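# Move plate from gray tray into blue-taped table area

## Task

Lift the plate out of the gray tray and set it on the table so that no part of it extends beyond the blue tape outline, with the gray tray left undisturbed in its original state; the plate must stay put on its own (not held by the robot), and at the end the suction must be released and the arm withdrawn.

## Robot and tools

ROBOT. Two arms, left_arm and right_arm, each ending in a vacuum suction tool. The cup point is the centre of the suction cup's rim when nothing touches it; the cup points along the cup point's own +z axis. From roughly 7 cm behind the rim the tool body and wrist camera spread up to about 8 cm sideways, so leave room around the cup. Joint ranges (rad): waist -6.283 to 6.283, shoulder -2.059 to 2.094, elbow -3.927 to 0.192, forearm roll -6.283 to 6.283, wrist pitch -1.693 to 3.142, wrist roll -6.283 to 6.283. Load limits (N m): waist 46, shoulder 46, elbow 27.6, forearm roll 27.6, wrist pitch 18.4, wrist roll 18.4.

FRAME. All reported poses share one scene frame: origin on the table surface midway between the arms, +x reaching out over the table, +z upward, left_arm on the +y side (the names do not mean image sides). Positions are metres, orientation is end_effector_quat_wxyz, velocities m/s and rad/s. Reported cup point positions can be a bit wrong, more so at long reach.

THE 14-NUMBER ROW. Every motion command is a single list of 14 numbers in [-1, 1] covering both arms, even if only one moves: left dx, dy, dz, rx, ry, rz, left suction, then right dx, dy, dz, rx, ry, rz, right suction. The first six per arm are an offset, not a pose: the target equals the cup point's pose in the most recent result that showed it (or, before any such result, and for the second and later calls within one reply, its pose when the action begins), shifted in the cup point's own axes. Scale: 1.0 = 0.6 m for dx/dy/dz, 1.0 = 180 degrees for rotation; rx, ry, rz form one rotation vector. All-zero offsets actively return the arm to that reference pose, so they are not a pause. To keep an arm still, send the offset back to where it should be in the first call of a reply and zeros after. Suction is absolute: 1 = full vacuum (about 55 kPa below ambient), fractions request partial vacuum, 0.05 or less switches it off; it persists, so repeat the current value for a tool you want unchanged. Each control step the commanded pose is clipped to within 70 mm and 16 degrees of the measured pose; position wins over orientation if both cannot be met.

TOOLS.
- execute_actions: {"actions": [...], "pictures": bool}. The list holds zero or one item. Empty list: just return the state. {"rows": [[14 numbers], ...], "steps": n}: 1 to 15 rows, n up to 15 (default 15), each step 1/30 s; each row is one step, the last row repeats to fill; every row is an offset from the same reference, not from the prior row. {"steps": n} alone, n up to 300: a wait counted from the previous result, including your thinking time. A rejected call sends nothing.
- move: {"target": [14 numbers], "speed": m/s}. Same offset row; each cup point travels straight toward its target, turning the short way; speed 0.002 to 0.5, default 0.25, rotation capped at twice that in rad/s. Paths last 0.5 to 10 s and finish together; beyond 10 s they stop short. No obstacle or arm-to-arm avoidance; the tool may lag, stray or overshoot speed, especially with a nearly straight arm. Suction values are sent at the start. Result adds a move: line with the ending (done, off_target, moving, held, fault), limits acted (paced = pose clipped; held = some steps blocked, after which the arm may jump fast) and each cup point's distance to its target.
- wait: {"seconds": 0 to 10}; nothing new is sent.
- zoom_image: {"camera": "cam_left_wrist" or "cam_right_wrist", "region": [x0, y0, x1, y1]} in pixels of that camera's last image, origin top-left, region at most 504x504.
- finished_scene: {"scene": current scene number}; irreversible, and the result reports success. Replying without any tool call ends everything.

RESULTS. The state line gives each arm's cup point pose and velocities. HELD marks steps where your row was partly or wholly not applied; a pose unreachable line names an arm whose command the clearance check altered. A Hand target line shows where the controller is now driving each cup point. suction_measured is the vacuum reached (stays near 0 without a seal; on an airtight surface settles up to 0.15 under the command, and may dip 0.04 before the pump restarts). part_present turns 1 at 0.50 and back to 0 below 0.45. Cameras: cam_left_wrist and cam_right_wrist, 504x504 fisheye, calibration lines in OpenCV convention with T_world_to_cam; updated numbers are listed when they change.

GRIPPING. Turn suction on and press the 29 mm rim flat onto a smooth area of the plate, fully sealed; holes, seams or the plate's rim under the cup leak. The cup shortens by up to about 10 mm under vacuum, and vacuum alone can lift an object. To release: set the plate down so it rests, switch suction off, then back away; contact lasts until the tool is 15 mm from the release point. If the cup seals to the table, switch suction off to free it.

TIMING. The simulation keeps running while you think and write; motion continues only to the last clipped pose (at most 70 mm further), so check the result and command the rest.

AVOID. Fast or deep contacts (harder impacts and presses), arms touching or pressing each other, dropping or slamming the plate, disturbing the tray, and anything leaving the table (that fails). Loose objects may occasionally be nudged by an outside push. Excess joint torque triggers a fault: the arm backs off, freezes 10 s and skips the rest of the call. Holding loads heats motors: a MOTOR HOT warning appears from 65 °C, and at 80 °C the arm is braked until cool (OVER-TEMPERATURE FAULT).

Each tool is called after ">>>" in YAML: its name, and indented under it one key for each argument.

## Session

>>> execute_actions:
  actions: []

Scene clock: 0.00 s of 4900.00 s.
left_arm: end_effector_position=(+0.3586, +0.3512, +0.2711) suction_measured=0.00 part_present=0 end_effector_quat_wxyz=(-0.002, -0.255, +0.967, -0.000) end_effector_velocity=(-0.000, -0.001, -0.001) end_effector_angular_velocity=(-0.000, +0.001, -0.002) | right_arm: end_effector_position=(+0.3551, -0.3584, +0.2728) suction_measured=0.00 part_present=0 end_effector_quat_wxyz=(+0.001, +0.230, +0.973, -0.001) end_effector_velocity=(-0.000, +0.000, -0.000) end_effector_angular_velocity=(+0.000, +0.001, -0.001)
Joint positions: left_arm=[-0.    -0.263 -0.928 -0.001  1.195  1.832] | right_arm=[ 0.    -0.265 -0.931 -0.002  1.194  2.881]
Joint velocities: left_arm=[-0.001  0.     0.001 -0.    -0.     0.   ] | right_arm=[0.    0.    0.    0.001 0.    0.001]
Motor temperatures (°C, as the motors report them): left_arm=[36 33 36 34 34 34] | right_arm=[33 36 34 35 35 42]
Hand target (left_arm): +0.359, +0.351, +0.271; -0.002, -0.255, +0.967, -0.000
Hand target (right_arm): +0.355, -0.358, +0.273; +0.001, +0.230, +0.973, -0.001

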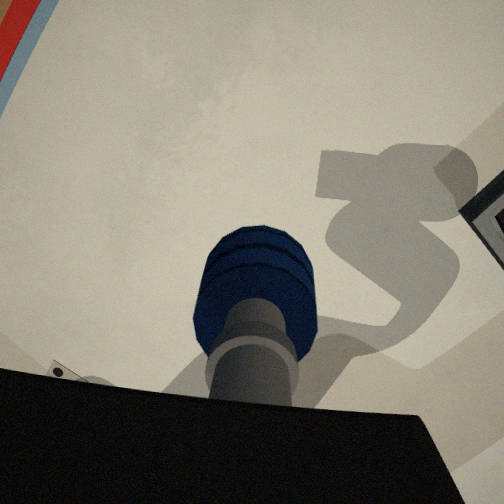

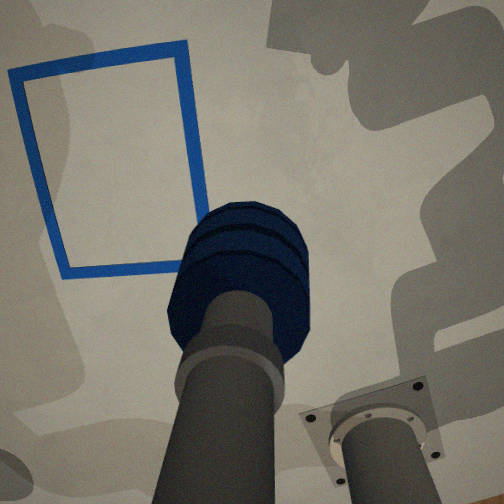

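>>> move:
  target: [0.117,-0.508,-0.05,0,0,0,0,0,0,0,0,0,0,0]

Scene clock: 15.13 s of 4900.00 s.
left_arm: end_effector_position=(+0.4471, +0.0517, +0.3009) suction_measured=0.00 part_present=0 end_effector_quat_wxyz=(-0.001, -0.255, +0.967, +0.001) end_effector_velocity=(-0.000, -0.003, -0.001) end_effector_angular_velocity=(+0.002, +0.006, -0.002) | right_arm: end_effector_position=(+0.3551, -0.3584, +0.2728) suction_measured=0.00 part_present=0 end_effector_quat_wxyz=(+0.001, +0.230, +0.973, -0.001) end_effector_velocity=(+0.000, -0.001, +0.000) end_effector_angular_velocity=(-0.002, -0.000, -0.000)
Joint positions: left_arm=[-0.546  0.354 -1.746 -0.001  1.395  1.285] | right_arm=[ 0.    -0.265 -0.931 -0.002  1.194  2.881]
Joint velocities: left_arm=[-0.004  0.011 -0.015 -0.001  0.011 -0.001] | right_arm=[-0.001 -0.    -0.    -0.002  0.     0.   ]
Motor temperatures (°C, as the motors report them): left_arm=[36 33 39 34 34 34] | right_arm=[33 36 38 35 35 42]
Hand target (left_arm): +0.447, +0.051, +0.301; -0.002, -0.254, +0.967, +0.001
Hand target (right_arm): +0.355, -0.358, +0.273; +0.001, +0.230, +0.973, -0.001
Off the commanded pose (left_arm): 0.001 m, 0 deg.
Off the commanded pose (right_arm): 0.000 m, 0 deg.
After step 90, 10.27 s passed at rest.
move: done
camera_calibration (this result's frames):
cam_left_wrist: T_world_to_cam=[[0.587535, -0.807926, -0.045368, -0.204733], [-0.762149, -0.571342, 0.304463, 0.280436], [-0.271905, -0.144306, -0.951443, 0.513183], [0, 0, 0, 1]] pos_world=[0.473559, 0.0688704, 0.393593]
cam_right_wrist: T_world_to_cam=[[-0.303845, -0.951786, -0.0422013, -0.221665], [-0.892257, 0.268753, 0.362835, 0.316792], [-0.334, 0.1479, -0.930897, 0.519176], [0, 0, 0, 1]] pos_world=[0.388713, -0.372903, 0.359002]

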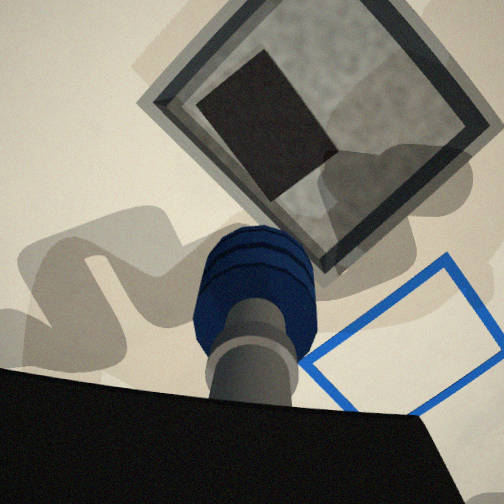

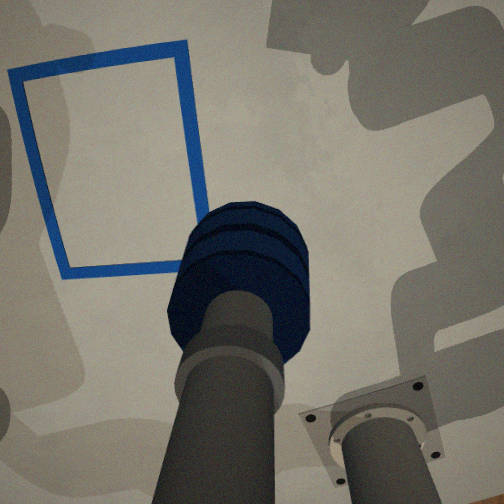

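>>> move:
  target: [-0.057,0.013,0.45,0,0,0,1,0,0,0,0,0,0,0]
  speed: 0.15

Scene clock: 29.23 s of 4900.00 s.
left_arm: end_effector_position=(+0.4731, +0.0753, +0.0316) suction_measured=0.00 part_present=0 end_effector_quat_wxyz=(-0.001, -0.255, +0.967, +0.000) end_effector_velocity=(-0.002, +0.002, -0.005) end_effector_angular_velocity=(+0.003, +0.008, +0.002) | right_arm: end_effector_position=(+0.3551, -0.3584, +0.2728) suction_measured=0.00 part_present=0 end_effector_quat_wxyz=(+0.001, +0.230, +0.973, -0.001) end_effector_velocity=(-0.000, -0.000, -0.000) end_effector_angular_velocity=(-0.000, +0.001, +0.001)
Joint positions: left_arm=[-0.489  0.669 -1.426 -0.001  0.759  1.343] | right_arm=[ 0.    -0.265 -0.931 -0.002  1.194  2.881]
Joint velocities: left_arm=[ 0.001  0.008  0.002 -0.001 -0.001  0.   ] | right_arm=[-0.     0.     0.001 -0.     0.    -0.001]
Motor temperatures (°C, as the motors report them): left_arm=[36 34 40 34 34 34] | right_arm=[33 36 39 35 35 42]
Hand target (left_arm): +0.473, +0.076, +0.031; -0.001, -0.255, +0.967, +0.001
Hand target (right_arm): +0.355, -0.358, +0.273; +0.001, +0.230, +0.973, -0.001
Off the commanded pose (left_arm): 0.001 m, 0 deg.
Off the commanded pose (right_arm): 0.000 m, 0 deg.
After step 90, 8.80 s passed at rest.
move: done
camera_calibration (this result's frames):
cam_left_wrist: T_world_to_cam=[[0.58808, -0.807587, -0.0443365, -0.213423], [-0.762145, -0.571671, 0.303855, 0.395784], [-0.270735, -0.1449, -0.951686, 0.266908], [0, 0, 0, 1]] pos_world=[0.499416, 0.0925755, 0.124289]
cam_right_wrist: T_world_to_cam=[[-0.303845, -0.951786, -0.0422015, -0.221665], [-0.892257, 0.268753, 0.362835, 0.316792], [-0.334, 0.1479, -0.930897, 0.519176], [0, 0, 0, 1]] pos_world=[0.388713, -0.372903, 0.359002]

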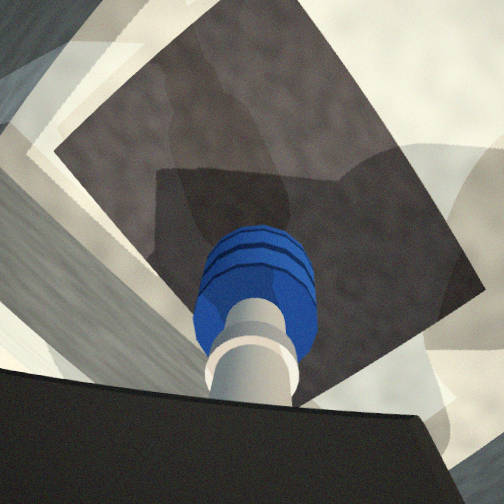

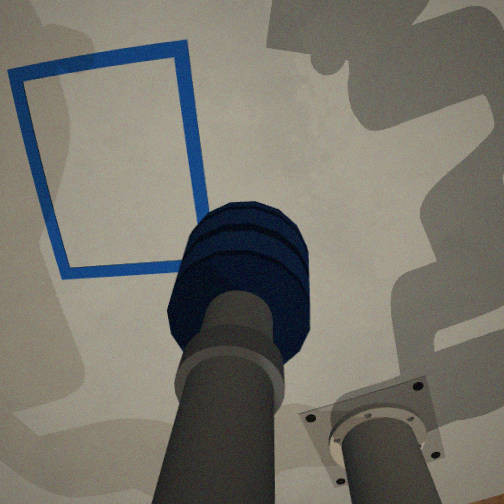

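Lower further.

>>> move:
  target: [0,0,0.04,0,0,0,1,0,0,0,0,0,0,0]
  speed: 0.03

Scene clock: 38.23 s of 4900.00 s.
left_arm: end_effector_position=(+0.4730, +0.0753, +0.0077) suction_measured=0.55 part_present=1 end_effector_quat_wxyz=(-0.001, -0.255, +0.967, +0.000) end_effector_velocity=(+0.002, -0.002, +0.001) end_effector_angular_velocity=(-0.004, -0.006, -0.001) | right_arm: end_effector_position=(+0.3551, -0.3584, +0.2728) suction_measured=0.00 part_present=0 end_effector_quat_wxyz=(+0.001, +0.230, +0.973, -0.001) end_effector_velocity=(-0.000, +0.001, -0.000) end_effector_angular_velocity=(+0.000, +0.000, +0.002)
Joint positions: left_arm=[-0.489  0.718 -1.43  -0.001  0.714  1.343] | right_arm=[ 0.    -0.265 -0.931 -0.002  1.194  2.881]
Joint velocities: left_arm=[-0.001  0.001 -0.004 -0.    -0.004  0.   ] | right_arm=[ 0.002 -0.     0.     0.     0.    -0.   ]
Motor temperatures (°C, as the motors report them): left_arm=[36 34 40 34 34 34] | right_arm=[33 36 39 35 36 42]
Hand target (left_arm): +0.473, +0.075, +0.008; -0.001, -0.255, +0.967, +0.000
Hand target (right_arm): +0.355, -0.358, +0.273; +0.001, +0.230, +0.973, -0.001
Off the commanded pose (left_arm): 0.000 m, 0 deg.
Off the commanded pose (right_arm): 0.000 m, 0 deg.
After step 90, 4.93 s passed at rest.
move: done
camera_calibration (this result's frames):
cam_left_wrist: T_world_to_cam=[[0.588108, -0.80756, -0.0444547, -0.214453], [-0.762097, -0.571727, 0.303869, 0.403011], [-0.270808, -0.144829, -0.951676, 0.24421], [0, 0, 0, 1]] pos_world=[0.499389, 0.0925965, 0.100413]
cam_right_wrist: T_world_to_cam=[[-0.303845, -0.951786, -0.0422014, -0.221665], [-0.892257, 0.268753, 0.362835, 0.316792], [-0.334, 0.1479, -0.930897, 0.519176], [0, 0, 0, 1]] pos_world=[0.388713, -0.372903, 0.359002]

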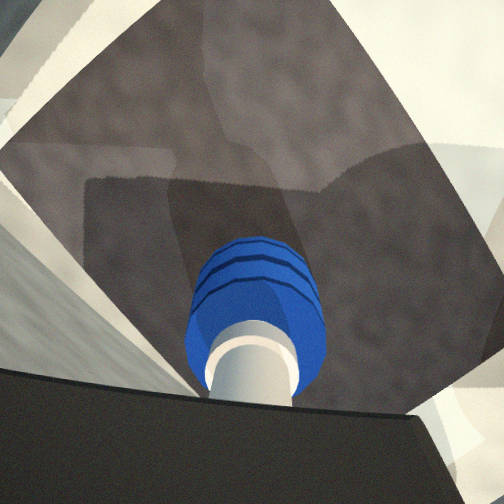

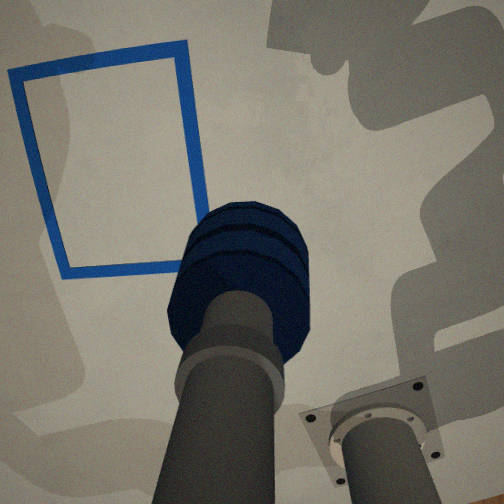

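Lift.

>>> move:
  target: [0,0,-0.25,0,0,0,1,0,0,0,0,0,0,0]
  speed: 0.15

Scene clock: 42.60 s of 4900.00 s.
left_arm: end_effector_position=(+0.4727, +0.0754, +0.1568) suction_measured=0.98 part_present=1 end_effector_quat_wxyz=(-0.002, -0.255, +0.967, +0.001) end_effector_velocity=(+0.001, -0.001, +0.006) end_effector_angular_velocity=(-0.002, -0.007, -0.001) | right_arm: end_effector_position=(+0.3551, -0.3584, +0.2728) suction_measured=0.00 part_present=0 end_effector_quat_wxyz=(+0.001, +0.230, +0.973, -0.001) end_effector_velocity=(-0.000, +0.000, -0.000) end_effector_angular_velocity=(+0.001, +0.000, -0.003)
Joint positions: left_arm=[-0.489  0.469 -1.499 -0.001  1.033  1.343] | right_arm=[ 0.    -0.265 -0.931 -0.002  1.194  2.881]
Joint velocities: left_arm=[-0.001 -0.005 -0.007  0.001  0.006 -0.001] | right_arm=[-0.     0.    -0.     0.001  0.     0.002]
Motor temperatures (°C, as the motors report them): left_arm=[36 34 41 34 34 34] | right_arm=[33 36 40 35 36 42]
Hand target (left_arm): +0.473, +0.075, +0.158; -0.001, -0.255, +0.967, +0.000
Hand target (right_arm): +0.355, -0.358, +0.273; +0.001, +0.230, +0.973, -0.001
Off the commanded pose (left_arm): 0.001 m, 0 deg.
Off the commanded pose (right_arm): 0.000 m, 0 deg.
move: done
camera_calibration (this result's frames):
cam_left_wrist: T_world_to_cam=[[0.587799, -0.807716, -0.0456936, -0.207224], [-0.761837, -0.571647, 0.30467, 0.357272], [-0.272207, -0.144273, -0.951361, 0.386566], [0, 0, 0, 1]] pos_world=[0.499215, 0.0926267, 0.249445]
cam_right_wrist: T_world_to_cam=[[-0.303845, -0.951786, -0.0422013, -0.221665], [-0.892257, 0.268753, 0.362835, 0.316792], [-0.334, 0.1479, -0.930897, 0.519176], [0, 0, 0, 1]] pos_world=[0.388713, -0.372903, 0.359002]

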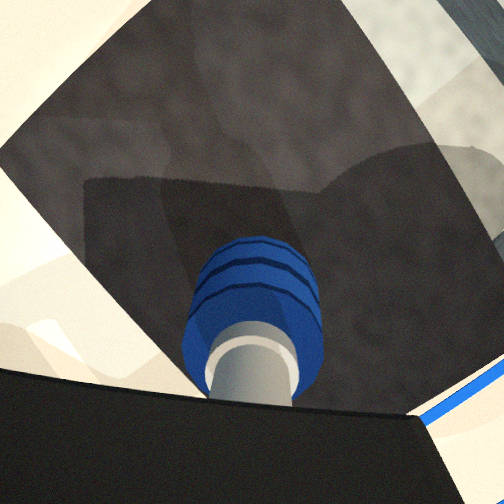

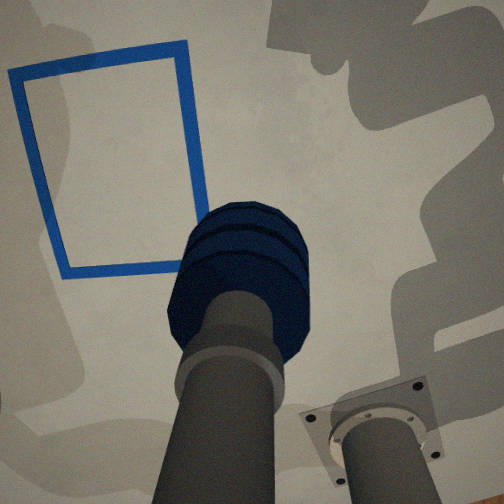

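>>> move:
  target: [0.352,-0.345,0,0,0,0.5,1,0,0,0,0,0,0,0]
  speed: 0.15

Scene clock: 54.30 s of 4900.00 s.
left_arm: end_effector_position=(+0.3902, -0.2075, +0.1562) suction_measured=0.98 part_present=1 end_effector_quat_wxyz=(+0.007, +0.503, +0.864, -0.004) end_effector_velocity=(-0.000, -0.002, -0.002) end_effector_angular_velocity=(+0.002, +0.001, -0.008) | right_arm: end_effector_position=(+0.3551, -0.3584, +0.2728) suction_measured=0.00 part_present=0 end_effector_quat_wxyz=(+0.001, +0.230, +0.973, -0.001) end_effector_velocity=(-0.000, +0.000, -0.000) end_effector_angular_velocity=(-0.000, +0.001, +0.001)
Joint positions: left_arm=[-0.907  1.172 -2.681 -0.001  1.494  2.495] | right_arm=[ 0.    -0.265 -0.931 -0.002  1.194  2.881]
Joint velocities: left_arm=[-0.002  0.12  -0.213  0.     0.095  0.006] | right_arm=[ 0.001 -0.     0.001 -0.    -0.     0.   ]
Motor temperatures (°C, as the motors report them): left_arm=[36 35 41 34 34 34] | right_arm=[33 36 40 35 36 42]
Hand target (left_arm): +0.390, -0.208, +0.156; +0.007, +0.504, +0.864, -0.004
Hand target (right_arm): +0.355, -0.358, +0.273; +0.001, +0.230, +0.973, -0.001
Off the commanded pose (left_arm): 0.002 m, 1 deg.
Off the commanded pose (right_arm): 0.000 m, 0 deg.
elbow stopped short (left arm): the move would have taken joint 3 (elbow) straighter than the controller allows; a more bent joint 3 avoids this.
After step 90, 3.07 s passed at rest.
move: done
camera_calibration (this result's frames):
cam_left_wrist: T_world_to_cam=[[-0.807131, -0.588856, -0.0422883, 0.20192], [-0.574307, 0.766552, 0.287349, 0.340091], [-0.136791, 0.256215, -0.956892, 0.353872], [0, 0, 0, 1]] pos_world=[0.406698, -0.232463, 0.249432]
cam_right_wrist: T_world_to_cam=[[-0.303845, -0.951786, -0.0422014, -0.221665], [-0.892257, 0.268753, 0.362835, 0.316792], [-0.334, 0.1479, -0.930897, 0.519176], [0, 0, 0, 1]] pos_world=[0.388713, -0.372903, 0.359002]

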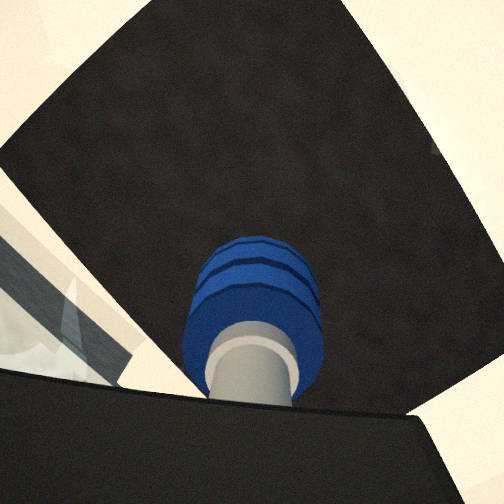

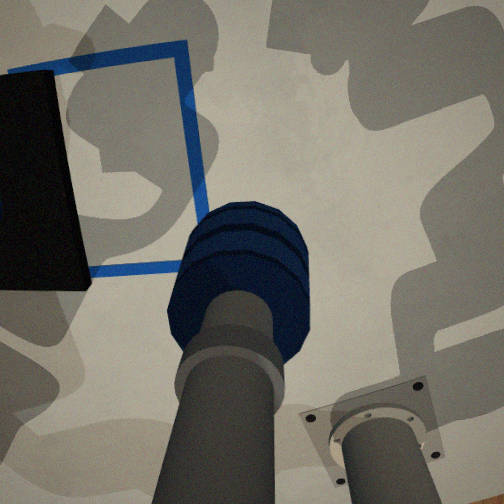

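Looks aligned. Lower near the table and check.

>>> move:
  target: [0,0,0.2,0,0,0,1,0,0,0,0,0,0,0]
  speed: 0.1

Scene clock: 62.00 s of 4900.00 s.
left_arm: end_effector_position=(+0.3917, -0.2094, +0.0372) suction_measured=0.98 part_present=1 end_effector_quat_wxyz=(+0.008, +0.503, +0.864, -0.004) end_effector_velocity=(+0.001, -0.001, -0.001) end_effector_angular_velocity=(-0.001, -0.002, -0.001) | right_arm: end_effector_position=(+0.3551, -0.3584, +0.2728) suction_measured=0.00 part_present=0 end_effector_quat_wxyz=(+0.001, +0.230, +0.973, -0.001) end_effector_velocity=(+0.000, +0.000, +0.000) end_effector_angular_velocity=(+0.001, +0.000, +0.000)
Joint positions: left_arm=[-0.907  1.202 -2.396 -0.001  1.176  2.495] | right_arm=[ 0.    -0.265 -0.931 -0.002  1.194  2.881]
Joint velocities: left_arm=[-0.     0.008 -0.011  0.001  0.002  0.   ] | right_arm=[-0.     0.    -0.     0.001  0.    -0.001]
Motor temperatures (°C, as the motors report them): left_arm=[36 35 42 34 34 34] | right_arm=[33 36 40 35 36 42]
Hand target (left_arm): +0.392, -0.209, +0.036; +0.007, +0.503, +0.864, -0.003
Hand target (right_arm): +0.355, -0.358, +0.273; +0.001, +0.230, +0.973, -0.001
Off the commanded pose (left_arm): 0.001 m, 0 deg.
Off the commanded pose (right_arm): 0.000 m, 0 deg.
After step 90, 3.10 s passed at rest.
move: done
camera_calibration (this result's frames):
cam_left_wrist: T_world_to_cam=[[-0.80687, -0.589205, -0.0424034, 0.196828], [-0.574872, 0.766665, 0.285914, 0.3769], [-0.135953, 0.255072, -0.957317, 0.240119], [0, 0, 0, 1]] pos_world=[0.408129, -0.234231, 0.130455]
cam_right_wrist: T_world_to_cam=[[-0.303845, -0.951786, -0.0422014, -0.221665], [-0.892257, 0.268753, 0.362835, 0.316792], [-0.334, 0.1479, -0.930897, 0.519176], [0, 0, 0, 1]] pos_world=[0.388713, -0.372903, 0.359002]

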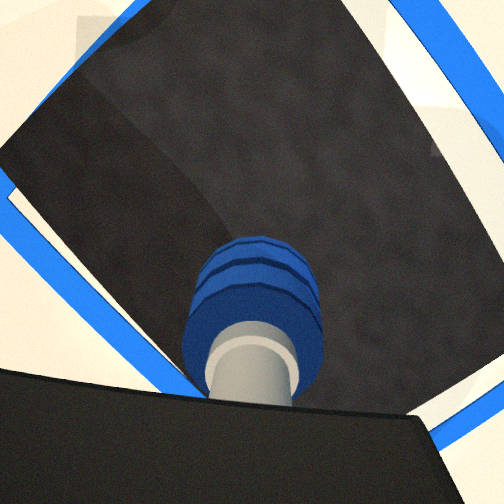

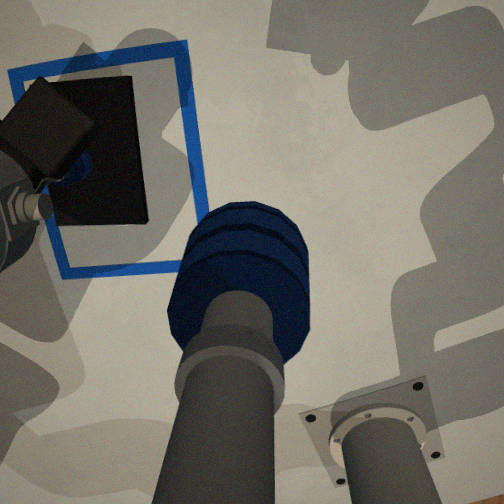

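>>> move:
  target: [-0.02,-0.022,0.03,0,0,0,1,0,0,0,0,0,0,0]
  speed: 0.04

Scene clock: 69.03 s of 4900.00 s.
left_arm: end_effector_position=(+0.3862, -0.2261, +0.0196) suction_measured=0.98 part_present=1 end_effector_quat_wxyz=(+0.011, +0.503, +0.864, -0.005) end_effector_velocity=(+0.002, -0.002, +0.002) end_effector_angular_velocity=(-0.001, -0.002, +0.002) | right_arm: end_effector_position=(+0.3551, -0.3584, +0.2728) suction_measured=0.00 part_present=0 end_effector_quat_wxyz=(+0.001, +0.230, +0.973, -0.001) end_effector_velocity=(-0.000, +0.001, -0.000) end_effector_angular_velocity=(+0.002, +0.000, -0.001)
Joint positions: left_arm=[-0.927  1.379 -2.665 -0.001  1.262  2.474] | right_arm=[ 0.    -0.265 -0.931 -0.002  1.194  2.881]
Joint velocities: left_arm=[ 0.     0.131 -0.245  0.001  0.113 -0.002] | right_arm=[ 0.     0.    -0.     0.002  0.     0.001]
Motor temperatures (°C, as the motors report them): left_arm=[36 36 42 34 34 34] | right_arm=[33 36 40 35 36 42]
Hand target (left_arm): +0.386, -0.226, +0.019; +0.011, +0.503, +0.864, -0.005
Hand target (right_arm): +0.355, -0.358, +0.273; +0.001, +0.230, +0.973, -0.001
Off the commanded pose (left_arm): 0.001 m, 0 deg.
Off the commanded pose (right_arm): 0.000 m, 0 deg.
After step 90, 3.07 s passed at rest.
move: done
camera_calibration (this result's frames):
cam_left_wrist: T_world_to_cam=[[-0.806691, -0.589445, -0.0424672, 0.181636], [-0.576083, 0.768303, 0.278995, 0.392483], [-0.131825, 0.249528, -0.959353, 0.223942], [0, 0, 0, 1]] pos_world=[0.402148, -0.250361, 0.113052]
cam_right_wrist: T_world_to_cam=[[-0.303845, -0.951786, -0.0422015, -0.221665], [-0.892257, 0.268753, 0.362835, 0.316792], [-0.334, 0.1479, -0.930897, 0.519176], [0, 0, 0, 1]] pos_world=[0.388713, -0.372903, 0.359002]

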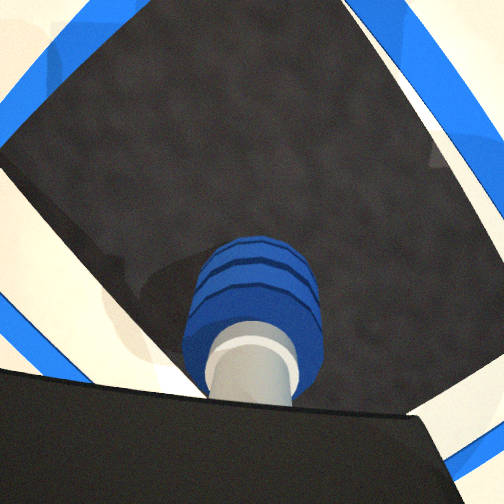

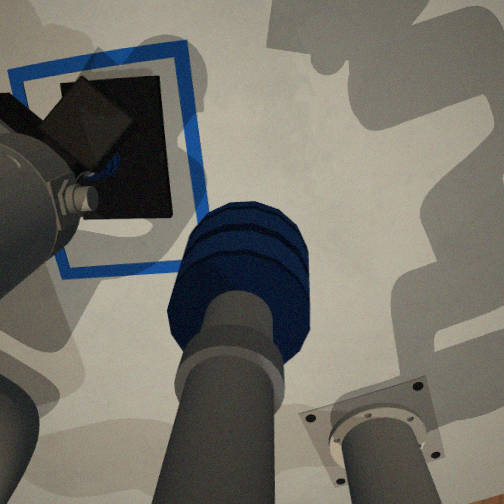

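>>> move:
  target: [0.017,-0.004,0.024,0,0,0,1,0,0,0,0,0,0,0]
  speed: 0.02

>>> execute_actions:
  actions:
    - {"rows":[[0,0,0,0,0,0,0,0,0,0,0,0,0,0]],"steps":15}
  pictures: false

>>> move:
  target: [0,0.3,-0.3,0,0,0,0,0,0,0,0,0,0,0]
  speed: 0.1

Scene clock: 76.37 s of 4900.00 s.
left_arm: end_effector_position=(+0.3794, -0.2187, +0.0050) suction_measured=0.98 part_present=1 end_effector_quat_wxyz=(+0.011, +0.503, +0.864, -0.005) end_effector_velocity=(+0.000, -0.000, +0.000) end_effector_angular_velocity=(-0.010, -0.007, +0.001) | right_arm: end_effector_position=(+0.3551, -0.3584, +0.2728) suction_measured=0.00 part_present=0 end_effector_quat_wxyz=(+0.001, +0.230, +0.973, -0.001) end_effector_velocity=(-0.000, -0.000, -0.000) end_effector_angular_velocity=(+0.000, +0.000, -0.001)
Joint positions: left_arm=[-0.929  1.25  -2.387 -0.001  1.114  2.472] | right_arm=[ 0.    -0.265 -0.931 -0.002  1.194  2.881]
Joint velocities: left_arm=[ 0.    -0.025  0.048 -0.    -0.036 -0.001] | right_arm=[-0.001 -0.     0.001  0.    -0.     0.   ]
Motor temperatures (°C, as the motors report them): left_arm=[36 36 42 34 34 34] | right_arm=[33 36 40 35 36 42]
Hand target (left_arm): +0.379, -0.219, +0.005; +0.011, +0.503, +0.864, -0.005
Hand target (right_arm): +0.355, -0.358, +0.273; +0.001, +0.230, +0.973, -0.001
Off the commanded pose (left_arm): 0.000 m, 0 deg.
Off the commanded pose (right_arm): 0.000 m, 0 deg.
After step 90, 3.17 s passed at rest.
move: done
camera_calibration (this result's frames):
cam_left_wrist: T_world_to_cam=[[-0.806614, -0.589546, -0.0425342, 0.179812], [-0.576063, 0.767969, 0.279955, 0.386898], [-0.132381, 0.250318, -0.95907, 0.207605], [0, 0, 0, 1]] pos_world=[0.3954, -0.243086, 0.0984423]
cam_right_wrist: T_world_to_cam=[[-0.303845, -0.951786, -0.0422015, -0.221665], [-0.892257, 0.268753, 0.362835, 0.316792], [-0.334, 0.1479, -0.930897, 0.519176], [0, 0, 0, 1]] pos_world=[0.388713, -0.372903, 0.359002]

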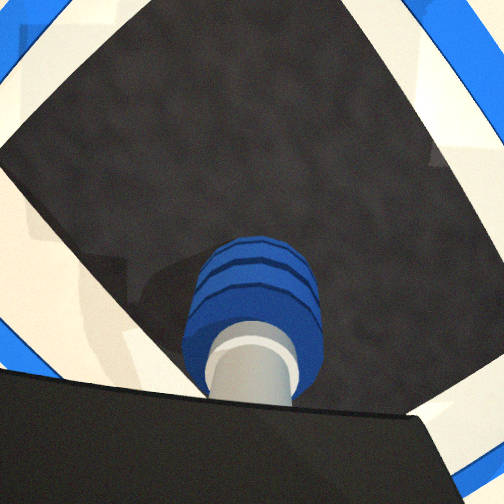

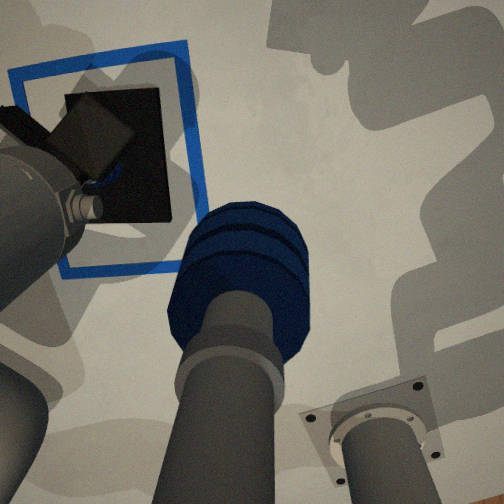

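Scene clock: 76.87 s of 4900.00 s.
left_arm: end_effector_position=(+0.3795, -0.2190, +0.0055) suction_measured=0.00 part_present=0 end_effector_quat_wxyz=(+0.011, +0.503, +0.864, -0.005) end_effector_velocity=(-0.001, +0.001, -0.002) end_effector_angular_velocity=(+0.002, +0.003, -0.000) | right_arm: end_effector_position=(+0.3551, -0.3584, +0.2728) suction_measured=0.00 part_present=0 end_effector_quat_wxyz=(+0.001, +0.230, +0.973, -0.001) end_effector_velocity=(-0.000, +0.000, -0.000) end_effector_angular_velocity=(+0.002, +0.001, -0.001)
Joint positions: left_arm=[-0.929  1.249 -2.388 -0.001  1.114  2.472] | right_arm=[ 0.    -0.265 -0.931 -0.002  1.194  2.881]
Joint velocities: left_arm=[-0.     0.002  0.001 -0.001  0.     0.   ] | right_arm=[ 0.    -0.     0.     0.002  0.     0.001]
Motor temperatures (°C, as the motors report them): left_arm=[36 36 42 34 34 34] | right_arm=[33 36 40 35 36 42]
Hand target (left_arm): +0.379, -0.219, +0.005; +0.011, +0.503, +0.864, -0.005
Hand target (right_arm): +0.355, -0.358, +0.273; +0.001, +0.230, +0.973, -0.001
Off the commanded pose (left_arm): 0.001 m, 0 deg.
Off the commanded pose (right_arm): 0.000 m, 0 deg.
Steps of this call (steps 1 to 15: all 15 steps of this action). Readings (end_effector_position | what the end effector reports):
1: left_arm (+0.3794, -0.2187, +0.0050) | right_arm (+0.3551, -0.3584, +0.2728) | left_arm suction_measured=0.15 part_present=0 | right_arm suction_measured=0.00 part_present=0
2: left_arm (+0.3795, -0.2189, +0.0054) | right_arm (+0.3551, -0.3584, +0.2728) | left_arm suction_measured=0.00 part_present=0 | right_arm suction_measured=0.00 part_present=0
4: left_arm (+0.3800, -0.2196, +0.0070) | right_arm (+0.3551, -0.3584, +0.2728) | left_arm suction_measured=0.00 part_present=0 | right_arm suction_measured=0.00 part_present=0
8: left_arm (+0.3797, -0.2191, +0.0060) | right_arm (+0.3551, -0.3584, +0.2728) | left_arm suction_measured=0.00 part_present=0 | right_arm suction_measured=0.00 part_present=0
15: the state above

Scene clock: 80.03 s of 4900.00 s.
left_arm: end_effector_position=(+0.5321, -0.1263, +0.1848) suction_measured=0.00 part_present=0 end_effector_quat_wxyz=(+0.100, +0.501, +0.860, -0.021) end_effector_velocity=(+0.001, -0.000, +0.002) end_effector_angular_velocity=(-0.002, -0.006, -0.002) | right_arm: end_effector_position=(+0.3551, -0.3584, +0.2728) suction_measured=0.00 part_present=0 end_effector_quat_wxyz=(+0.001, +0.230, +0.973, -0.001) end_effector_velocity=(-0.000, -0.000, -0.000) end_effector_angular_velocity=(-0.001, +0.000, +0.001)
Joint positions: left_arm=[-0.687  1.166 -2.698 -0.008  1.328  2.715] | right_arm=[ 0.    -0.265 -0.931 -0.002  1.194  2.881]
Joint velocities: left_arm=[-0.    -0.001 -0.001  0.002 -0.003  0.002] | right_arm=[ 0.    -0.     0.    -0.001 -0.    -0.001]
Motor temperatures (°C, as the motors report them): left_arm=[36 36 42 34 34 34] | right_arm=[33 36 40 35 36 42]
Hand target (left_arm): +0.533, -0.126, +0.186; +0.100, +0.500, +0.860, -0.021
Hand target (right_arm): +0.355, -0.358, +0.273; +0.001, +0.230, +0.973, -0.001
Off the commanded pose (left_arm): 0.002 m, 10 deg.
Off the commanded pose (right_arm): 0.000 m, 0 deg.
elbow stopped short (left arm): the move would have taken joint 3 (elbow) straighter than the controller allows; a more bent joint 3 avoids this.
move: off_target (left_arm)
camera_calibration (this result's frames):
cam_left_wrist: T_world_to_cam=[[-0.797538, -0.597447, -0.0836079, 0.366914], [-0.603264, 0.790403, 0.106468, 0.402947], [0.002475, 0.13535, -0.990795, 0.29675], [0, 0, 0, 1]] pos_world=[0.534976, -0.139444, 0.281794]
cam_right_wrist: T_world_to_cam=[[-0.303845, -0.951786, -0.0422015, -0.221665], [-0.892257, 0.268753, 0.362835, 0.316792], [-0.334, 0.1479, -0.930897, 0.519176], [0, 0, 0, 1]] pos_world=[0.388713, -0.372903, 0.359002]

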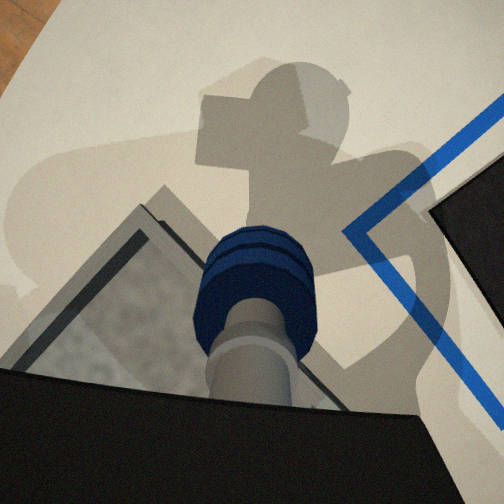

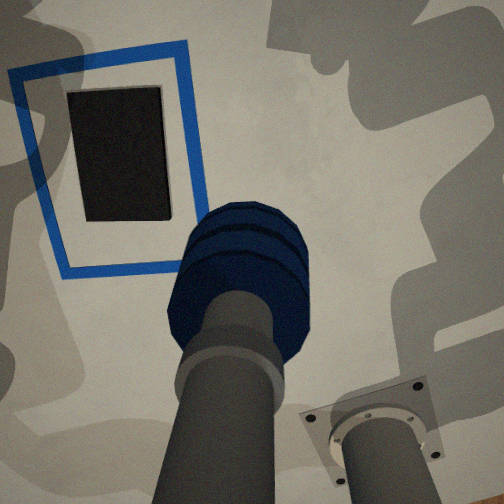

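>>> finished_scene:
  scene: 1

The scene is finished: the task was done.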